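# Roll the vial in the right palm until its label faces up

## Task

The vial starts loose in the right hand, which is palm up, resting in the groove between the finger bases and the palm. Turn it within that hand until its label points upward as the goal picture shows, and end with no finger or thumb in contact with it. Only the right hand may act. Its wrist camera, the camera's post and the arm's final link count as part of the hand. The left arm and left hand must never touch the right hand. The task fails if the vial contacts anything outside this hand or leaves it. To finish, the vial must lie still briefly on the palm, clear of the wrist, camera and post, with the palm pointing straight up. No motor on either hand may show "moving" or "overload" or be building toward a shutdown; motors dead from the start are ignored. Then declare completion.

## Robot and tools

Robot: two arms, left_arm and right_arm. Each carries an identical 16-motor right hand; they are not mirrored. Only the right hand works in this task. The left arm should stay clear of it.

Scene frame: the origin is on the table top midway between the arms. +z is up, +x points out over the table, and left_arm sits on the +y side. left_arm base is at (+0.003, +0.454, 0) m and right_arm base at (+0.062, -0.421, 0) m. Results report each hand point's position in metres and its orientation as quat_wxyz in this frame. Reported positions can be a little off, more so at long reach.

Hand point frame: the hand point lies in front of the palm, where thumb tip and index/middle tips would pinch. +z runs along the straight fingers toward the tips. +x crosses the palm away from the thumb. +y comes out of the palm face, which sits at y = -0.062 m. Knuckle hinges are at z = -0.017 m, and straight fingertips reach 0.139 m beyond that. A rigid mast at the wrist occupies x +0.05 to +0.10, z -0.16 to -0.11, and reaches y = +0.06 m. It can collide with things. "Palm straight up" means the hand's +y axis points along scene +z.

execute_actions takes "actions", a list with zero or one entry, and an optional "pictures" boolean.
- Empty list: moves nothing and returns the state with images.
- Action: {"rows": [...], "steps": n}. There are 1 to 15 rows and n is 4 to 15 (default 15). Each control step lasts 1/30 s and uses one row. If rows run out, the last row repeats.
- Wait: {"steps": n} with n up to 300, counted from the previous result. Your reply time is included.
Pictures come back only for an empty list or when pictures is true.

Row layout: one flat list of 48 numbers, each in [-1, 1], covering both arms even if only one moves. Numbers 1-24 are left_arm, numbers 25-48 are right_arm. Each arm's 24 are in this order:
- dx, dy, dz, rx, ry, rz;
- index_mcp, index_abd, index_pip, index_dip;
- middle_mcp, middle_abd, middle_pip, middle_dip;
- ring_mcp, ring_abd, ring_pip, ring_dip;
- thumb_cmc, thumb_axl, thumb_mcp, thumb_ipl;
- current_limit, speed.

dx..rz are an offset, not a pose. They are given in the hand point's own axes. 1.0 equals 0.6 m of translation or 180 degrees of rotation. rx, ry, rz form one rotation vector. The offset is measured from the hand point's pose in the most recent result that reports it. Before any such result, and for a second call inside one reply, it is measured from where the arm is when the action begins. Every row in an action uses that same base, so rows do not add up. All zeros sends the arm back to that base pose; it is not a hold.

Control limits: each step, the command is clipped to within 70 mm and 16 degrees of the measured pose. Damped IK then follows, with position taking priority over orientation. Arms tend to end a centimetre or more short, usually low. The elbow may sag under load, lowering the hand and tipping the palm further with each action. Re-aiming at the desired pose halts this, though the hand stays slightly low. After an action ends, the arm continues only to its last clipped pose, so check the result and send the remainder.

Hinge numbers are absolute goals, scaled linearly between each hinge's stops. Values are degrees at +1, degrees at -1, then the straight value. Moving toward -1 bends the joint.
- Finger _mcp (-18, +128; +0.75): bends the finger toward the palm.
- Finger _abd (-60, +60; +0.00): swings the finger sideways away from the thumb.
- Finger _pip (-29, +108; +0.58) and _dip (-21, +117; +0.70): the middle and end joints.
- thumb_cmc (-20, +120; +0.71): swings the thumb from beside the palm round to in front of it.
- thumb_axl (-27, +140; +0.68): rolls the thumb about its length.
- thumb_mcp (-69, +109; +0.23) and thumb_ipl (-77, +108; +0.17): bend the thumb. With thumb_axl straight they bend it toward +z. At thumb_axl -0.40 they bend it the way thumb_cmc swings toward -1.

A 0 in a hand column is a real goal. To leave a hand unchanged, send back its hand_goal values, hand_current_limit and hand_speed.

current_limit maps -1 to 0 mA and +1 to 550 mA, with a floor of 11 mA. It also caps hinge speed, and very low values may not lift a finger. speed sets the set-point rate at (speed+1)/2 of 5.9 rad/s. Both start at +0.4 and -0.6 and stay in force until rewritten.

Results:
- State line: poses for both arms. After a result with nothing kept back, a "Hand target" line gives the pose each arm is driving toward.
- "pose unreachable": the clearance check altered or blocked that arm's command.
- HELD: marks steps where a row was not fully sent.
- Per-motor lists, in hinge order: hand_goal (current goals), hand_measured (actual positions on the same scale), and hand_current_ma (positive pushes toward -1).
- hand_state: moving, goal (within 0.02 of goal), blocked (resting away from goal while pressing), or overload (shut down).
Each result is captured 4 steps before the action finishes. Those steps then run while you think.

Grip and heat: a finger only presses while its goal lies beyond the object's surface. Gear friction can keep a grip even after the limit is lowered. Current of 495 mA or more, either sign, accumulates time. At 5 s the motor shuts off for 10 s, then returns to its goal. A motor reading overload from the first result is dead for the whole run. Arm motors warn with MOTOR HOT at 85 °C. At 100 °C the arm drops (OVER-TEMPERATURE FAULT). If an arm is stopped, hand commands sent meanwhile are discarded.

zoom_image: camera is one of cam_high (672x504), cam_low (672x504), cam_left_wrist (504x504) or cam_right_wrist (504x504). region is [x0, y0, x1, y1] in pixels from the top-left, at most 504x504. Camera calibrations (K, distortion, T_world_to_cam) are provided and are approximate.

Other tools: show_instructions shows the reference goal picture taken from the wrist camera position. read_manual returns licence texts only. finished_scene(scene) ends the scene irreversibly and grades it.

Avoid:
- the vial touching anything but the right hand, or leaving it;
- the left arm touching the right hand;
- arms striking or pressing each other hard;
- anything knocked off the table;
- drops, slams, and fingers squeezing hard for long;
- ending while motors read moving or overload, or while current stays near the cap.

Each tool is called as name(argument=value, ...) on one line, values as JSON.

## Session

show_instructions()

execute_actions(actions=[])

zoom_image(camera="cam_right_wrist", region=[40, 120, 360, 360])

Reference images for this scene: goal picture from the wrist camera place.

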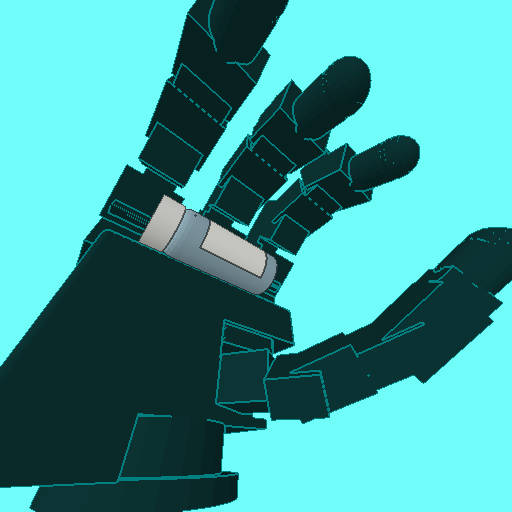

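Scene clock: 0.00 s of 4800.00 s.
left_arm: end_effector_position=(+0.3872, +0.8022, +0.5763) hand_goal=(+0.754, +0.000, +0.576, +0.696, +0.754, +0.000, +0.576, +0.696, +0.754, +0.000, +0.576, +0.696, +0.714, +0.678, +0.226, +0.168) hand_measured=(+0.754, +0.000, +0.576, +0.696, +0.754, +0.000, +0.576, +0.696, +0.754, +0.000, +0.576, +0.696, +0.714, +0.678, +0.226, +0.168) hand_current_ma=(+0, +0, +0, +0, +0, +0, +0, +0, +0, +0, +0, +0, +0, +0, +0, +0) hand_state=(goal, goal, goal, goal, goal, goal, goal, goal, goal, goal, goal, goal, goal, goal, goal, goal) hand_current_limit=0.40 hand_speed=-0.60 end_effector_quat_wxyz=(+0.267, +0.270, +0.652, +0.656) | right_arm: end_effector_position=(+0.4291, -0.0955, +0.4048) hand_goal=(+0.046, +0.000, -0.008, +0.280, +0.046, +0.000, -0.008, +0.280, +0.046, +0.000, -0.008, +0.280, -0.104, +0.266, +0.032, -0.018) hand_measured=(+0.062, +0.000, -0.006, +0.282, +0.062, +0.000, -0.006, +0.282, +0.062, +0.000, -0.006, +0.282, -0.088, +0.270, +0.034, -0.016) hand_current_ma=(+83, +0, +13, +13, +83, +0, +13, +13, +90, +0, +14, +12, +82, +30, +13, +11) hand_state=(goal, goal, goal, goal, goal, goal, goal, goal, goal, goal, goal, goal, goal, goal, goal, goal) hand_current_limit=0.40 hand_speed=-0.60 end_effector_quat_wxyz=(+0.292, +0.299, +0.632, +0.653)
Joint positions: left_arm=[ 0.66   1.038  1.037  0.005 -0.015  0.007] | right_arm=[1.02  1.104 0.6   0.526 0.104 0.02 ]
Joint velocities: left_arm=[ 0.005 -0.024 -0.012  0.002 -0.037 -0.007] | right_arm=[-0.005 -0.034 -0.027 -0.012  0.007  0.095]
Hand target (left_arm): +0.382, +0.797, +0.605; +0.274, +0.263, +0.635, +0.673
Hand target (right_arm): +0.430, -0.094, +0.423; +0.295, +0.295, +0.620, +0.664
camera_calibration (this result's frames):
cam_left_wrist: T_world_to_cam=[[0.52159, -0.56124, 0.642615, -0.0920017], [-0.223378, -0.816743, -0.532008, 0.994181], [0.823436, 0.133944, -0.551374, 0.012814], [0, 0, 0, 1]] pos_world=[0.259514, 0.758639, 0.5951]
cam_right_wrist: T_world_to_cam=[[0.451625, -0.666618, 0.593005, -0.469052], [-0.317551, -0.741225, -0.591394, 0.256611], [0.833784, 0.0787792, -0.546441, -0.00894971], [0, 0, 0, 1]] pos_world=[0.300785, -0.121767, 0.425019]

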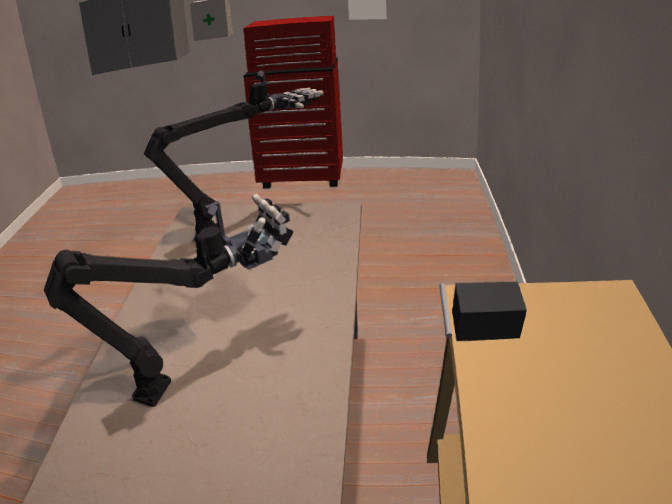

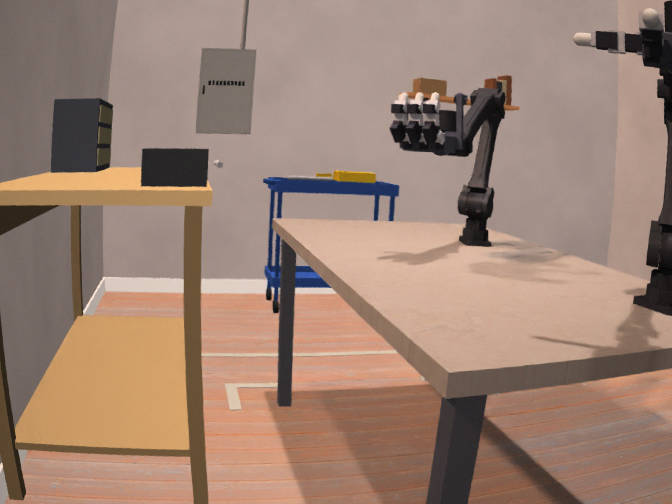

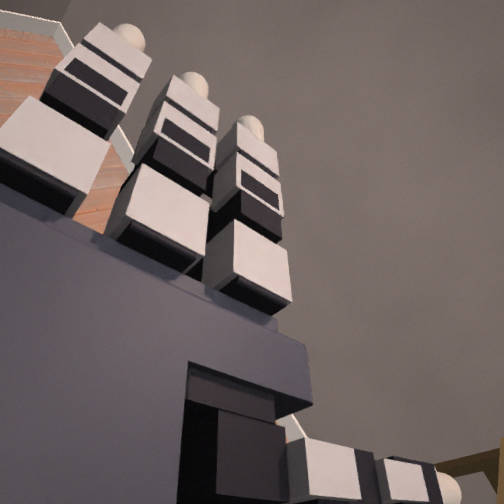

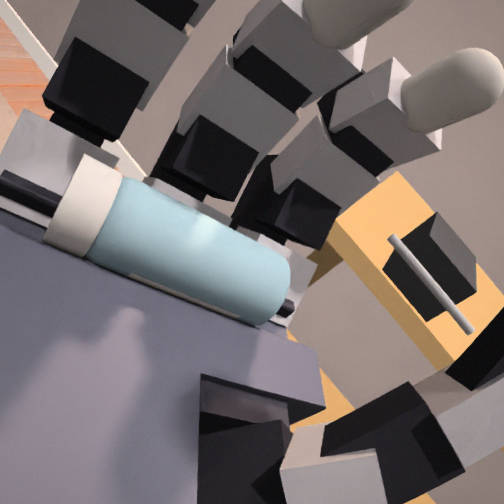

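Region (40, 120, 360, 360) of cam_right_wrist's 504x504 image, scaled by 1.575, with more detail than that image has; it fills the top 378 rows of this view, and the rest is white.

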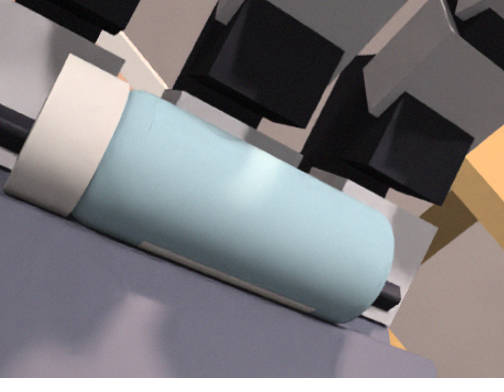

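execute_actions(actions=[{"steps": 30}], pictures=true)

zoom_image(camera="cam_right_wrist", region=[40, 130, 320, 340])

Scene clock: 1.00 s of 4800.00 s.
left_arm: end_effector_position=(+0.3872, +0.8022, +0.5763) hand_goal=(+0.754, +0.000, +0.576, +0.696, +0.754, +0.000, +0.576, +0.696, +0.754, +0.000, +0.576, +0.696, +0.714, +0.678, +0.226, +0.168) hand_measured=(+0.764, +0.000, +0.576, +0.696, +0.764, +0.000, +0.576, +0.696, +0.764, +0.000, +0.576, +0.696, +0.724, +0.678, +0.226, +0.168) hand_current_ma=(+56, +0, +4, +0, +52, +0, +4, +0, +55, +0, +4, +0, +53, -4, -1, -2) hand_state=(goal, goal, goal, goal, goal, goal, goal, goal, goal, goal, goal, goal, goal, goal, goal, goal) hand_current_limit=0.40 hand_speed=-0.60 end_effector_quat_wxyz=(+0.267, +0.270, +0.652, +0.656) | right_arm: end_effector_position=(+0.4291, -0.0955, +0.4048) hand_goal=(+0.046, +0.000, -0.008, +0.280, +0.046, +0.000, -0.008, +0.280, +0.046, +0.000, -0.008, +0.280, -0.104, +0.266, +0.032, -0.018) hand_measured=(+0.062, +0.000, -0.006, +0.282, +0.062, +0.000, -0.006, +0.282, +0.062, +0.000, -0.006, +0.282, -0.088, +0.270, +0.034, -0.016) hand_current_ma=(+83, +0, +13, +13, +83, +0, +13, +13, +90, +0, +14, +12, +82, +30, +13, +11) hand_state=(goal, goal, goal, goal, goal, goal, goal, goal, goal, goal, goal, goal, goal, goal, goal, goal) hand_current_limit=0.40 hand_speed=-0.60 end_effector_quat_wxyz=(+0.292, +0.299, +0.632, +0.653)
Joint positions: left_arm=[ 0.66   1.038  1.037  0.005 -0.015  0.007] | right_arm=[1.02  1.104 0.6   0.526 0.104 0.02 ]
Joint velocities: left_arm=[-0.015 -0.005 -0.012  0.002 -0.037  0.007] | right_arm=[-0.005  0.015 -0.002 -0.002 -0.051 -0.037]
Hand target (left_arm): +0.382, +0.797, +0.605; +0.274, +0.263, +0.635, +0.673
Hand target (right_arm): +0.430, -0.094, +0.423; +0.295, +0.295, +0.620, +0.664
Kept back: nothing.
Steps of this call (steps 1 to 30: nothing new was sent). Readings (end_effector_position | what the end effector reports):
1: left_arm (+0.3872, +0.8022, +0.5763) | right_arm (+0.4291, -0.0955, +0.4048) | left_arm hand_goal=(+0.754, +0.000, +0.576, +0.696, +0.754, +0.000, +0.576, +0.696, +0.754, +0.000, +0.576, +0.696, +0.714, +0.678, +0.226, +0.168) hand_measured=(+0.754, +0.000, +0.576, +0.696, +0.754, +0.000, +0.576, +0.696, +0.754, +0.000, +0.576, +0.696, +0.714, +0.678, +0.226, +0.168) hand_current_ma=(+0, +0, +0, +0, +0, +0, +0, +0, +0, +0, +0, +0, +0, +0, +0, +0) hand_state=(moving, goal, moving, moving, moving, goal, moving, moving, moving, goal, moving, moving, moving, moving, moving, moving) hand_current_limit=0.40 hand_speed=-0.60 | right_arm hand_goal=(+0.046, +0.000, -0.008, +0.280, +0.046, +0.000, -0.008, +0.280, +0.046, +0.000, -0.008, +0.280, -0.104, +0.266, +0.032, -0.018) hand_measured=(+0.062, +0.000, -0.006, +0.282, +0.062, +0.000, -0.006, +0.282, +0.062, +0.000, -0.006, +0.282, -0.088, +0.270, +0.034, -0.016) hand_current_ma=(+83, +0, +13, +13, +83, +0, +13, +13, +90, +0, +14, +12, +82, +30, +13, +11) hand_state=(moving, goal, moving, moving, moving, goal, moving, moving, moving, goal, moving, moving, moving, moving, moving, moving) hand_current_limit=0.40 hand_speed=-0.60
2: left_arm (+0.3872, +0.8022, +0.5763) | right_arm (+0.4291, -0.0955, +0.4048) | left_arm hand_goal=(+0.754, +0.000, +0.576, +0.696, +0.754, +0.000, +0.576, +0.696, +0.754, +0.000, +0.576, +0.696, +0.714, +0.678, +0.226, +0.168) hand_measured=(+0.758, +0.000, +0.576, +0.696, +0.756, +0.000, +0.576, +0.696, +0.756, +0.000, +0.576, +0.696, +0.718, +0.678, +0.226, +0.168) hand_current_ma=(+49, +0, +5, +0, +46, +0, +5, +0, +48, +0, +5, +0, +50, -5, -1, -2) hand_state=(moving, goal, goal, goal, moving, goal, goal, goal, moving, goal, goal, goal, moving, goal, goal, goal) hand_current_limit=0.40 hand_speed=-0.60 | right_arm hand_goal=(+0.046, +0.000, -0.008, +0.280, +0.046, +0.000, -0.008, +0.280, +0.046, +0.000, -0.008, +0.280, -0.104, +0.266, +0.032, -0.018) hand_measured=(+0.062, +0.000, -0.006, +0.282, +0.062, +0.000, -0.006, +0.282, +0.062, +0.000, -0.006, +0.282, -0.088, +0.270, +0.034, -0.016) hand_current_ma=(+83, +0, +13, +13, +83, +0, +13, +13, +90, +0, +14, +12, +82, +30, +13, +11) hand_state=(goal, goal, goal, goal, goal, goal, goal, goal, goal, goal, goal, goal, goal, goal, goal, goal) hand_current_limit=0.40 hand_speed=-0.60
4: left_arm (+0.3872, +0.8022, +0.5763) | right_arm (+0.4291, -0.0955, +0.4048) | left_arm hand_goal=(+0.754, +0.000, +0.576, +0.696, +0.754, +0.000, +0.576, +0.696, +0.754, +0.000, +0.576, +0.696, +0.714, +0.678, +0.226, +0.168) hand_measured=(+0.764, +0.000, +0.576, +0.696, +0.762, +0.000, +0.576, +0.696, +0.762, +0.000, +0.576, +0.696, +0.722, +0.678, +0.226, +0.168) hand_current_ma=(+58, +0, +4, +0, +53, +0, +4, +0, +56, +0, +4, +0, +53, -4, -1, -2) hand_state=(moving, goal, goal, goal, moving, goal, goal, goal, moving, goal, goal, goal, moving, goal, goal, goal) hand_current_limit=0.40 hand_speed=-0.60 | right_arm hand_goal=(+0.046, +0.000, -0.008, +0.280, +0.046, +0.000, -0.008, +0.280, +0.046, +0.000, -0.008, +0.280, -0.104, +0.266, +0.032, -0.018) hand_measured=(+0.062, +0.000, -0.006, +0.282, +0.062, +0.000, -0.006, +0.282, +0.062, +0.000, -0.006, +0.282, -0.088, +0.270, +0.034, -0.016) hand_current_ma=(+83, +0, +13, +13, +83, +0, +13, +13, +90, +0, +14, +12, +82, +30, +13, +11) hand_state=(goal, goal, goal, goal, goal, goal, goal, goal, goal, goal, goal, goal, goal, goal, goal, goal) hand_current_limit=0.40 hand_speed=-0.60
8: left_arm (+0.3872, +0.8022, +0.5763) | right_arm (+0.4291, -0.0955, +0.4048) | left_arm hand_goal=(+0.754, +0.000, +0.576, +0.696, +0.754, +0.000, +0.576, +0.696, +0.754, +0.000, +0.576, +0.696, +0.714, +0.678, +0.226, +0.168) hand_measured=(+0.764, +0.000, +0.576, +0.696, +0.764, +0.000, +0.576, +0.696, +0.764, +0.000, +0.576, +0.696, +0.724, +0.678, +0.226, +0.168) hand_current_ma=(+55, +0, +4, +0, +51, +0, +4, +0, +54, +0, +4, +0, +52, -4, -1, -2) hand_state=(goal, goal, goal, goal, goal, goal, goal, goal, goal, goal, goal, goal, goal, goal, goal, goal) hand_current_limit=0.40 hand_speed=-0.60 | right_arm hand_goal=(+0.046, +0.000, -0.008, +0.280, +0.046, +0.000, -0.008, +0.280, +0.046, +0.000, -0.008, +0.280, -0.104, +0.266, +0.032, -0.018) hand_measured=(+0.062, +0.000, -0.006, +0.282, +0.062, +0.000, -0.006, +0.282, +0.062, +0.000, -0.006, +0.282, -0.088, +0.270, +0.034, -0.016) hand_current_ma=(+83, +0, +13, +13, +83, +0, +13, +13, +90, +0, +14, +12, +82, +30, +13, +11) hand_state=(goal, goal, goal, goal, goal, goal, goal, goal, goal, goal, goal, goal, goal, goal, goal, goal) hand_current_limit=0.40 hand_speed=-0.60
30: the state above
camera_calibration (this result's frames):
cam_left_wrist: T_world_to_cam=[[0.52159, -0.56124, 0.642615, -0.0920017], [-0.223378, -0.816743, -0.532008, 0.994181], [0.823436, 0.133944, -0.551374, 0.012814], [0, 0, 0, 1]] pos_world=[0.259514, 0.758639, 0.5951]
cam_right_wrist: T_world_to_cam=[[0.451625, -0.666618, 0.593005, -0.469052], [-0.317551, -0.741225, -0.591394, 0.256611], [0.833784, 0.0787792, -0.546441, -0.00894971], [0, 0, 0, 1]] pos_world=[0.300785, -0.121767, 0.425019]

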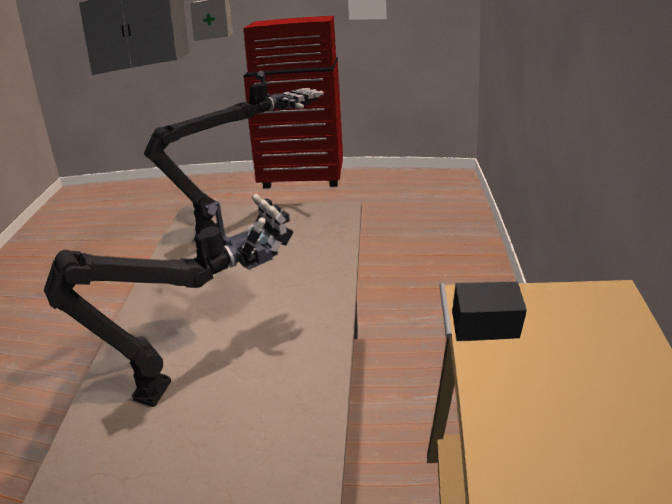

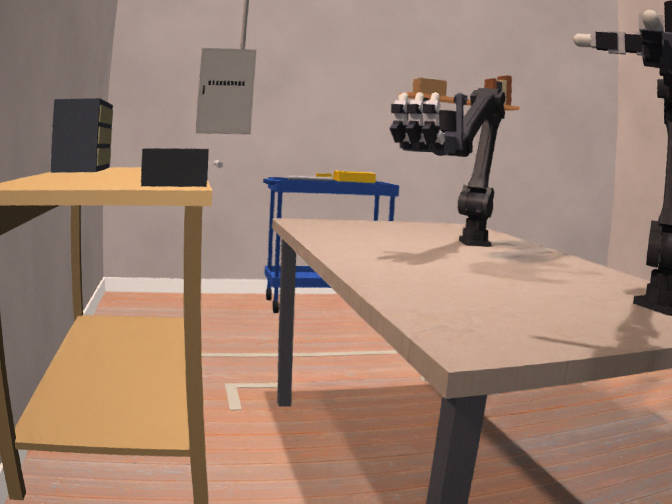

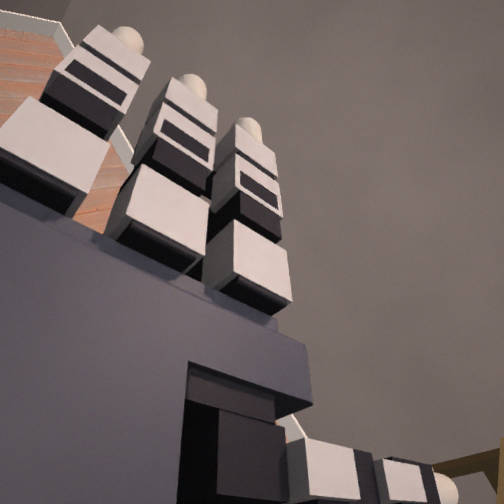

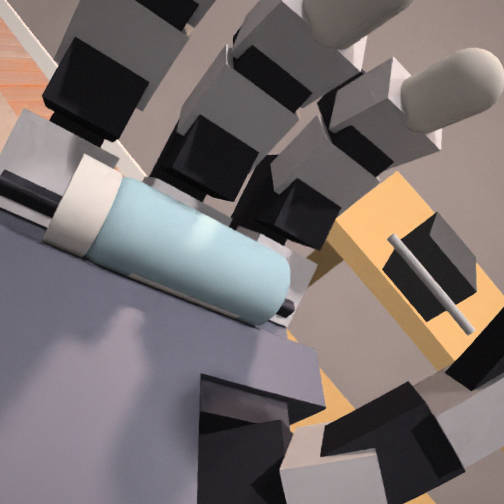

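Region (40, 130, 320, 340) of cam_right_wrist's 504x504 image, scaled by 1.800, with more detail than that image has; it fills the top 378 rows of this view, and the rest is white.

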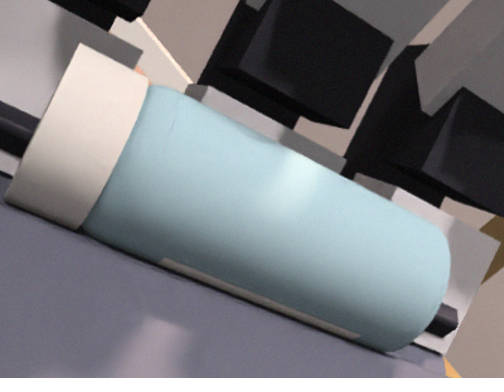

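execute_actions(actions=[])

Scene clock: 1.87 s of 4800.00 s.
left_arm: end_effector_position=(+0.3872, +0.8022, +0.5763) hand_goal=(+0.754, +0.000, +0.576, +0.696, +0.754, +0.000, +0.576, +0.696, +0.754, +0.000, +0.576, +0.696, +0.714, +0.678, +0.226, +0.168) hand_measured=(+0.764, +0.000, +0.576, +0.696, +0.764, +0.000, +0.576, +0.696, +0.764, +0.000, +0.576, +0.696, +0.724, +0.678, +0.226, +0.168) hand_current_ma=(+56, +0, +4, +0, +52, +0, +4, +0, +55, +0, +4, +0, +53, -4, -1, -2) hand_state=(goal, goal, goal, goal, goal, goal, goal, goal, goal, goal, goal, goal, goal, goal, goal, goal) hand_current_limit=0.40 hand_speed=-0.60 end_effector_quat_wxyz=(+0.267, +0.270, +0.652, +0.656) | right_arm: end_effector_position=(+0.4291, -0.0955, +0.4048) hand_goal=(+0.046, +0.000, -0.008, +0.280, +0.046, +0.000, -0.008, +0.280, +0.046, +0.000, -0.008, +0.280, -0.104, +0.266, +0.032, -0.018) hand_measured=(+0.062, +0.000, -0.006, +0.282, +0.062, +0.000, -0.006, +0.282, +0.062, +0.000, -0.006, +0.282, -0.088, +0.270, +0.034, -0.016) hand_current_ma=(+83, +0, +13, +13, +83, +0, +13, +13, +90, +0, +14, +12, +82, +30, +13, +11) hand_state=(goal, goal, goal, goal, goal, goal, goal, goal, goal, goal, goal, goal, goal, goal, goal, goal) hand_current_limit=0.40 hand_speed=-0.60 end_effector_quat_wxyz=(+0.292, +0.299, +0.632, +0.653)
Joint positions: left_arm=[ 0.66   1.038  1.037  0.005 -0.015  0.007] | right_arm=[1.02  1.104 0.6   0.526 0.104 0.02 ]
Joint velocities: left_arm=[-0.005 -0.034 -0.002  0.002  0.007  0.095] | right_arm=[ 0.015 -0.015 -0.007 -0.002  0.037  0.066]
Hand target (left_arm): +0.382, +0.797, +0.605; +0.274, +0.263, +0.635, +0.673
Hand target (right_arm): +0.430, -0.094, +0.423; +0.295, +0.295, +0.620, +0.664
Kept back: nothing.
Steps of this call (steps 1 to 26: nothing new was sent). Readings (end_effector_position | what the end effector reports):
1: left_arm (+0.3872, +0.8022, +0.5763) | right_arm (+0.4291, -0.0955, +0.4048) | left_arm hand_goal=(+0.754, +0.000, +0.576, +0.696, +0.754, +0.000, +0.576, +0.696, +0.754, +0.000, +0.576, +0.696, +0.714, +0.678, +0.226, +0.168) hand_measured=(+0.764, +0.000, +0.576, +0.696, +0.764, +0.000, +0.576, +0.696, +0.764, +0.000, +0.576, +0.696, +0.724, +0.678, +0.226, +0.168) hand_current_ma=(+56, +0, +4, +0, +52, +0, +4, +0, +55, +0, +4, +0, +53, -4, -1, -2) hand_state=(goal, goal, goal, goal, goal, goal, goal, goal, goal, goal, goal, goal, goal, goal, goal, goal) hand_current_limit=0.40 hand_speed=-0.60 | right_arm hand_goal=(+0.046, +0.000, -0.008, +0.280, +0.046, +0.000, -0.008, +0.280, +0.046, +0.000, -0.008, +0.280, -0.104, +0.266, +0.032, -0.018) hand_measured=(+0.062, +0.000, -0.006, +0.282, +0.062, +0.000, -0.006, +0.282, +0.062, +0.000, -0.006, +0.282, -0.088, +0.270, +0.034, -0.016) hand_current_ma=(+83, +0, +13, +13, +83, +0, +13, +13, +90, +0, +14, +12, +82, +30, +13, +11) hand_state=(goal, goal, goal, goal, goal, goal, goal, goal, goal, goal, goal, goal, goal, goal, goal, goal) hand_current_limit=0.40 hand_speed=-0.60
2: left_arm (+0.3872, +0.8022, +0.5763) | right_arm (+0.4291, -0.0955, +0.4048) | left_arm hand_goal=(+0.754, +0.000, +0.576, +0.696, +0.754, +0.000, +0.576, +0.696, +0.754, +0.000, +0.576, +0.696, +0.714, +0.678, +0.226, +0.168) hand_measured=(+0.764, +0.000, +0.576, +0.696, +0.764, +0.000, +0.576, +0.696, +0.764, +0.000, +0.576, +0.696, +0.724, +0.678, +0.226, +0.168) hand_current_ma=(+56, +0, +4, +0, +52, +0, +4, +0, +55, +0, +4, +0, +53, -4, -1, -2) hand_state=(goal, goal, goal, goal, goal, goal, goal, goal, goal, goal, goal, goal, goal, goal, goal, goal) hand_current_limit=0.40 hand_speed=-0.60 | right_arm hand_goal=(+0.046, +0.000, -0.008, +0.280, +0.046, +0.000, -0.008, +0.280, +0.046, +0.000, -0.008, +0.280, -0.104, +0.266, +0.032, -0.018) hand_measured=(+0.062, +0.000, -0.006, +0.282, +0.062, +0.000, -0.006, +0.282, +0.062, +0.000, -0.006, +0.282, -0.088, +0.270, +0.034, -0.016) hand_current_ma=(+83, +0, +13, +13, +83, +0, +13, +13, +90, +0, +14, +12, +82, +30, +13, +11) hand_state=(goal, goal, goal, goal, goal, goal, goal, goal, goal, goal, goal, goal, goal, goal, goal, goal) hand_current_limit=0.40 hand_speed=-0.60
4: left_arm (+0.3872, +0.8022, +0.5763) | right_arm (+0.4291, -0.0955, +0.4048) | left_arm hand_goal=(+0.754, +0.000, +0.576, +0.696, +0.754, +0.000, +0.576, +0.696, +0.754, +0.000, +0.576, +0.696, +0.714, +0.678, +0.226, +0.168) hand_measured=(+0.764, +0.000, +0.576, +0.696, +0.764, +0.000, +0.576, +0.696, +0.764, +0.000, +0.576, +0.696, +0.724, +0.678, +0.226, +0.168) hand_current_ma=(+56, +0, +4, +0, +52, +0, +4, +0, +55, +0, +4, +0, +53, -4, -1, -2) hand_state=(goal, goal, goal, goal, goal, goal, goal, goal, goal, goal, goal, goal, goal, goal, goal, goal) hand_current_limit=0.40 hand_speed=-0.60 | right_arm hand_goal=(+0.046, +0.000, -0.008, +0.280, +0.046, +0.000, -0.008, +0.280, +0.046, +0.000, -0.008, +0.280, -0.104, +0.266, +0.032, -0.018) hand_measured=(+0.062, +0.000, -0.006, +0.282, +0.062, +0.000, -0.006, +0.282, +0.062, +0.000, -0.006, +0.282, -0.088, +0.270, +0.034, -0.016) hand_current_ma=(+83, +0, +13, +13, +83, +0, +13, +13, +90, +0, +14, +12, +82, +30, +13, +11) hand_state=(goal, goal, goal, goal, goal, goal, goal, goal, goal, goal, goal, goal, goal, goal, goal, goal) hand_current_limit=0.40 hand_speed=-0.60
8: left_arm (+0.3872, +0.8022, +0.5763) | right_arm (+0.4291, -0.0955, +0.4048) | left_arm hand_goal=(+0.754, +0.000, +0.576, +0.696, +0.754, +0.000, +0.576, +0.696, +0.754, +0.000, +0.576, +0.696, +0.714, +0.678, +0.226, +0.168) hand_measured=(+0.764, +0.000, +0.576, +0.696, +0.764, +0.000, +0.576, +0.696, +0.764, +0.000, +0.576, +0.696, +0.724, +0.678, +0.226, +0.168) hand_current_ma=(+56, +0, +4, +0, +52, +0, +4, +0, +55, +0, +4, +0, +53, -4, -1, -2) hand_state=(goal, goal, goal, goal, goal, goal, goal, goal, goal, goal, goal, goal, goal, goal, goal, goal) hand_current_limit=0.40 hand_speed=-0.60 | right_arm hand_goal=(+0.046, +0.000, -0.008, +0.280, +0.046, +0.000, -0.008, +0.280, +0.046, +0.000, -0.008, +0.280, -0.104, +0.266, +0.032, -0.018) hand_measured=(+0.062, +0.000, -0.006, +0.282, +0.062, +0.000, -0.006, +0.282, +0.062, +0.000, -0.006, +0.282, -0.088, +0.270, +0.034, -0.016) hand_current_ma=(+83, +0, +13, +13, +83, +0, +13, +13, +90, +0, +14, +12, +82, +30, +13, +11) hand_state=(goal, goal, goal, goal, goal, goal, goal, goal, goal, goal, goal, goal, goal, goal, goal, goal) hand_current_limit=0.40 hand_speed=-0.60
26: the state above
camera_calibration (this result's frames):
cam_left_wrist: T_world_to_cam=[[0.52159, -0.56124, 0.642615, -0.0920017], [-0.223378, -0.816743, -0.532008, 0.994181], [0.823436, 0.133944, -0.551374, 0.012814], [0, 0, 0, 1]] pos_world=[0.259514, 0.758639, 0.5951]
cam_right_wrist: T_world_to_cam=[[0.451625, -0.666618, 0.593005, -0.469052], [-0.317551, -0.741225, -0.591394, 0.256611], [0.833784, 0.0787792, -0.546441, -0.00894971], [0, 0, 0, 1]] pos_world=[0.300785, -0.121767, 0.425019]

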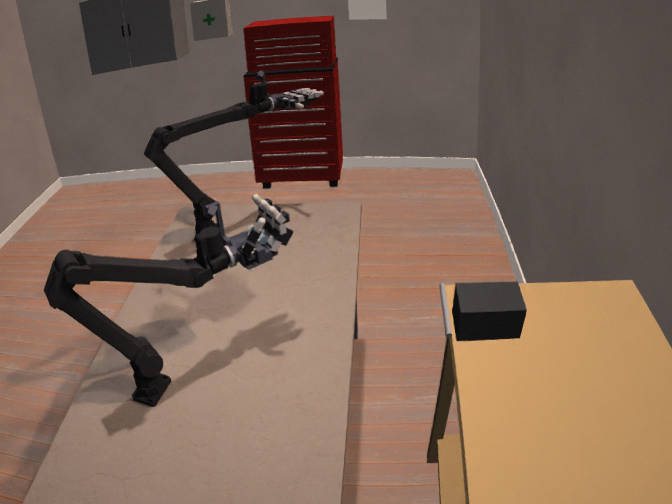

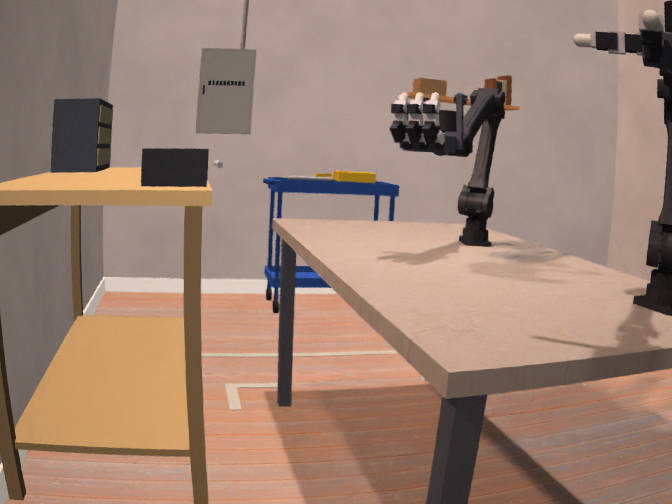

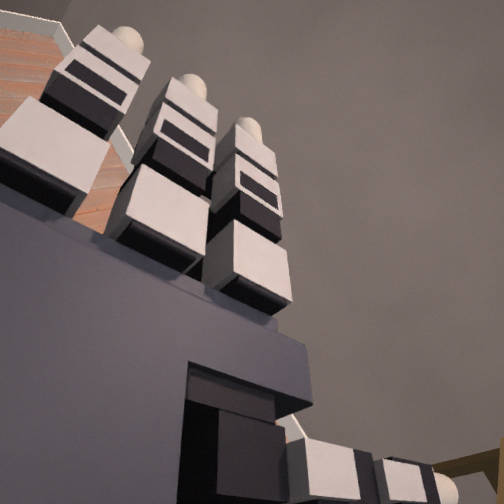

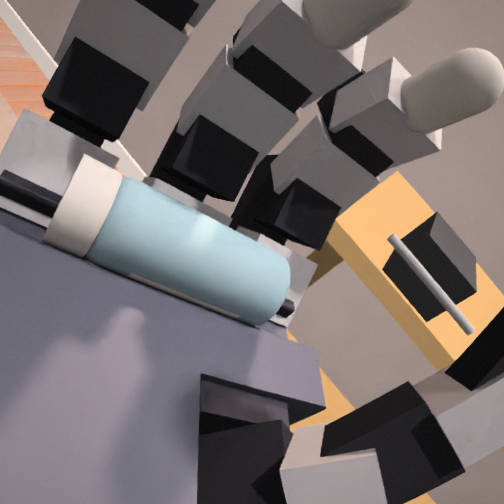

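show_instructions()

zoom_image(camera="cam_right_wrist", region=[40, 130, 320, 340])

Reference images for this scene: goal picture from the wrist camera place.

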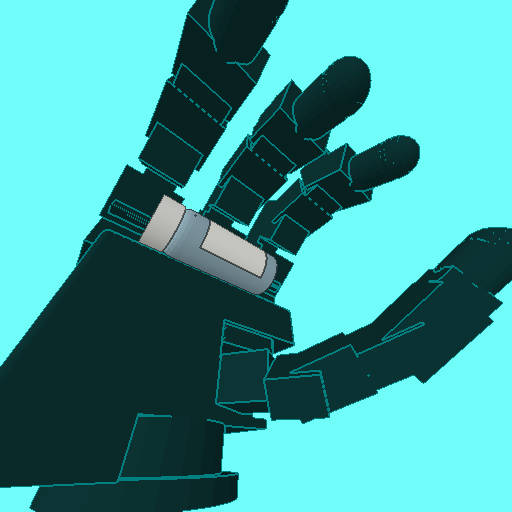

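Region (40, 130, 320, 340) of cam_right_wrist's 504x504 image, scaled by 1.800, with more detail than that image has; it fills the top 378 rows of this view, and the rest is white.

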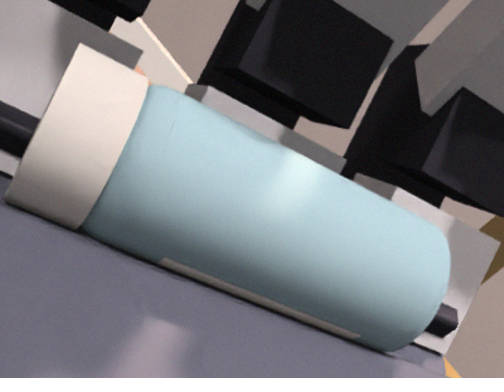

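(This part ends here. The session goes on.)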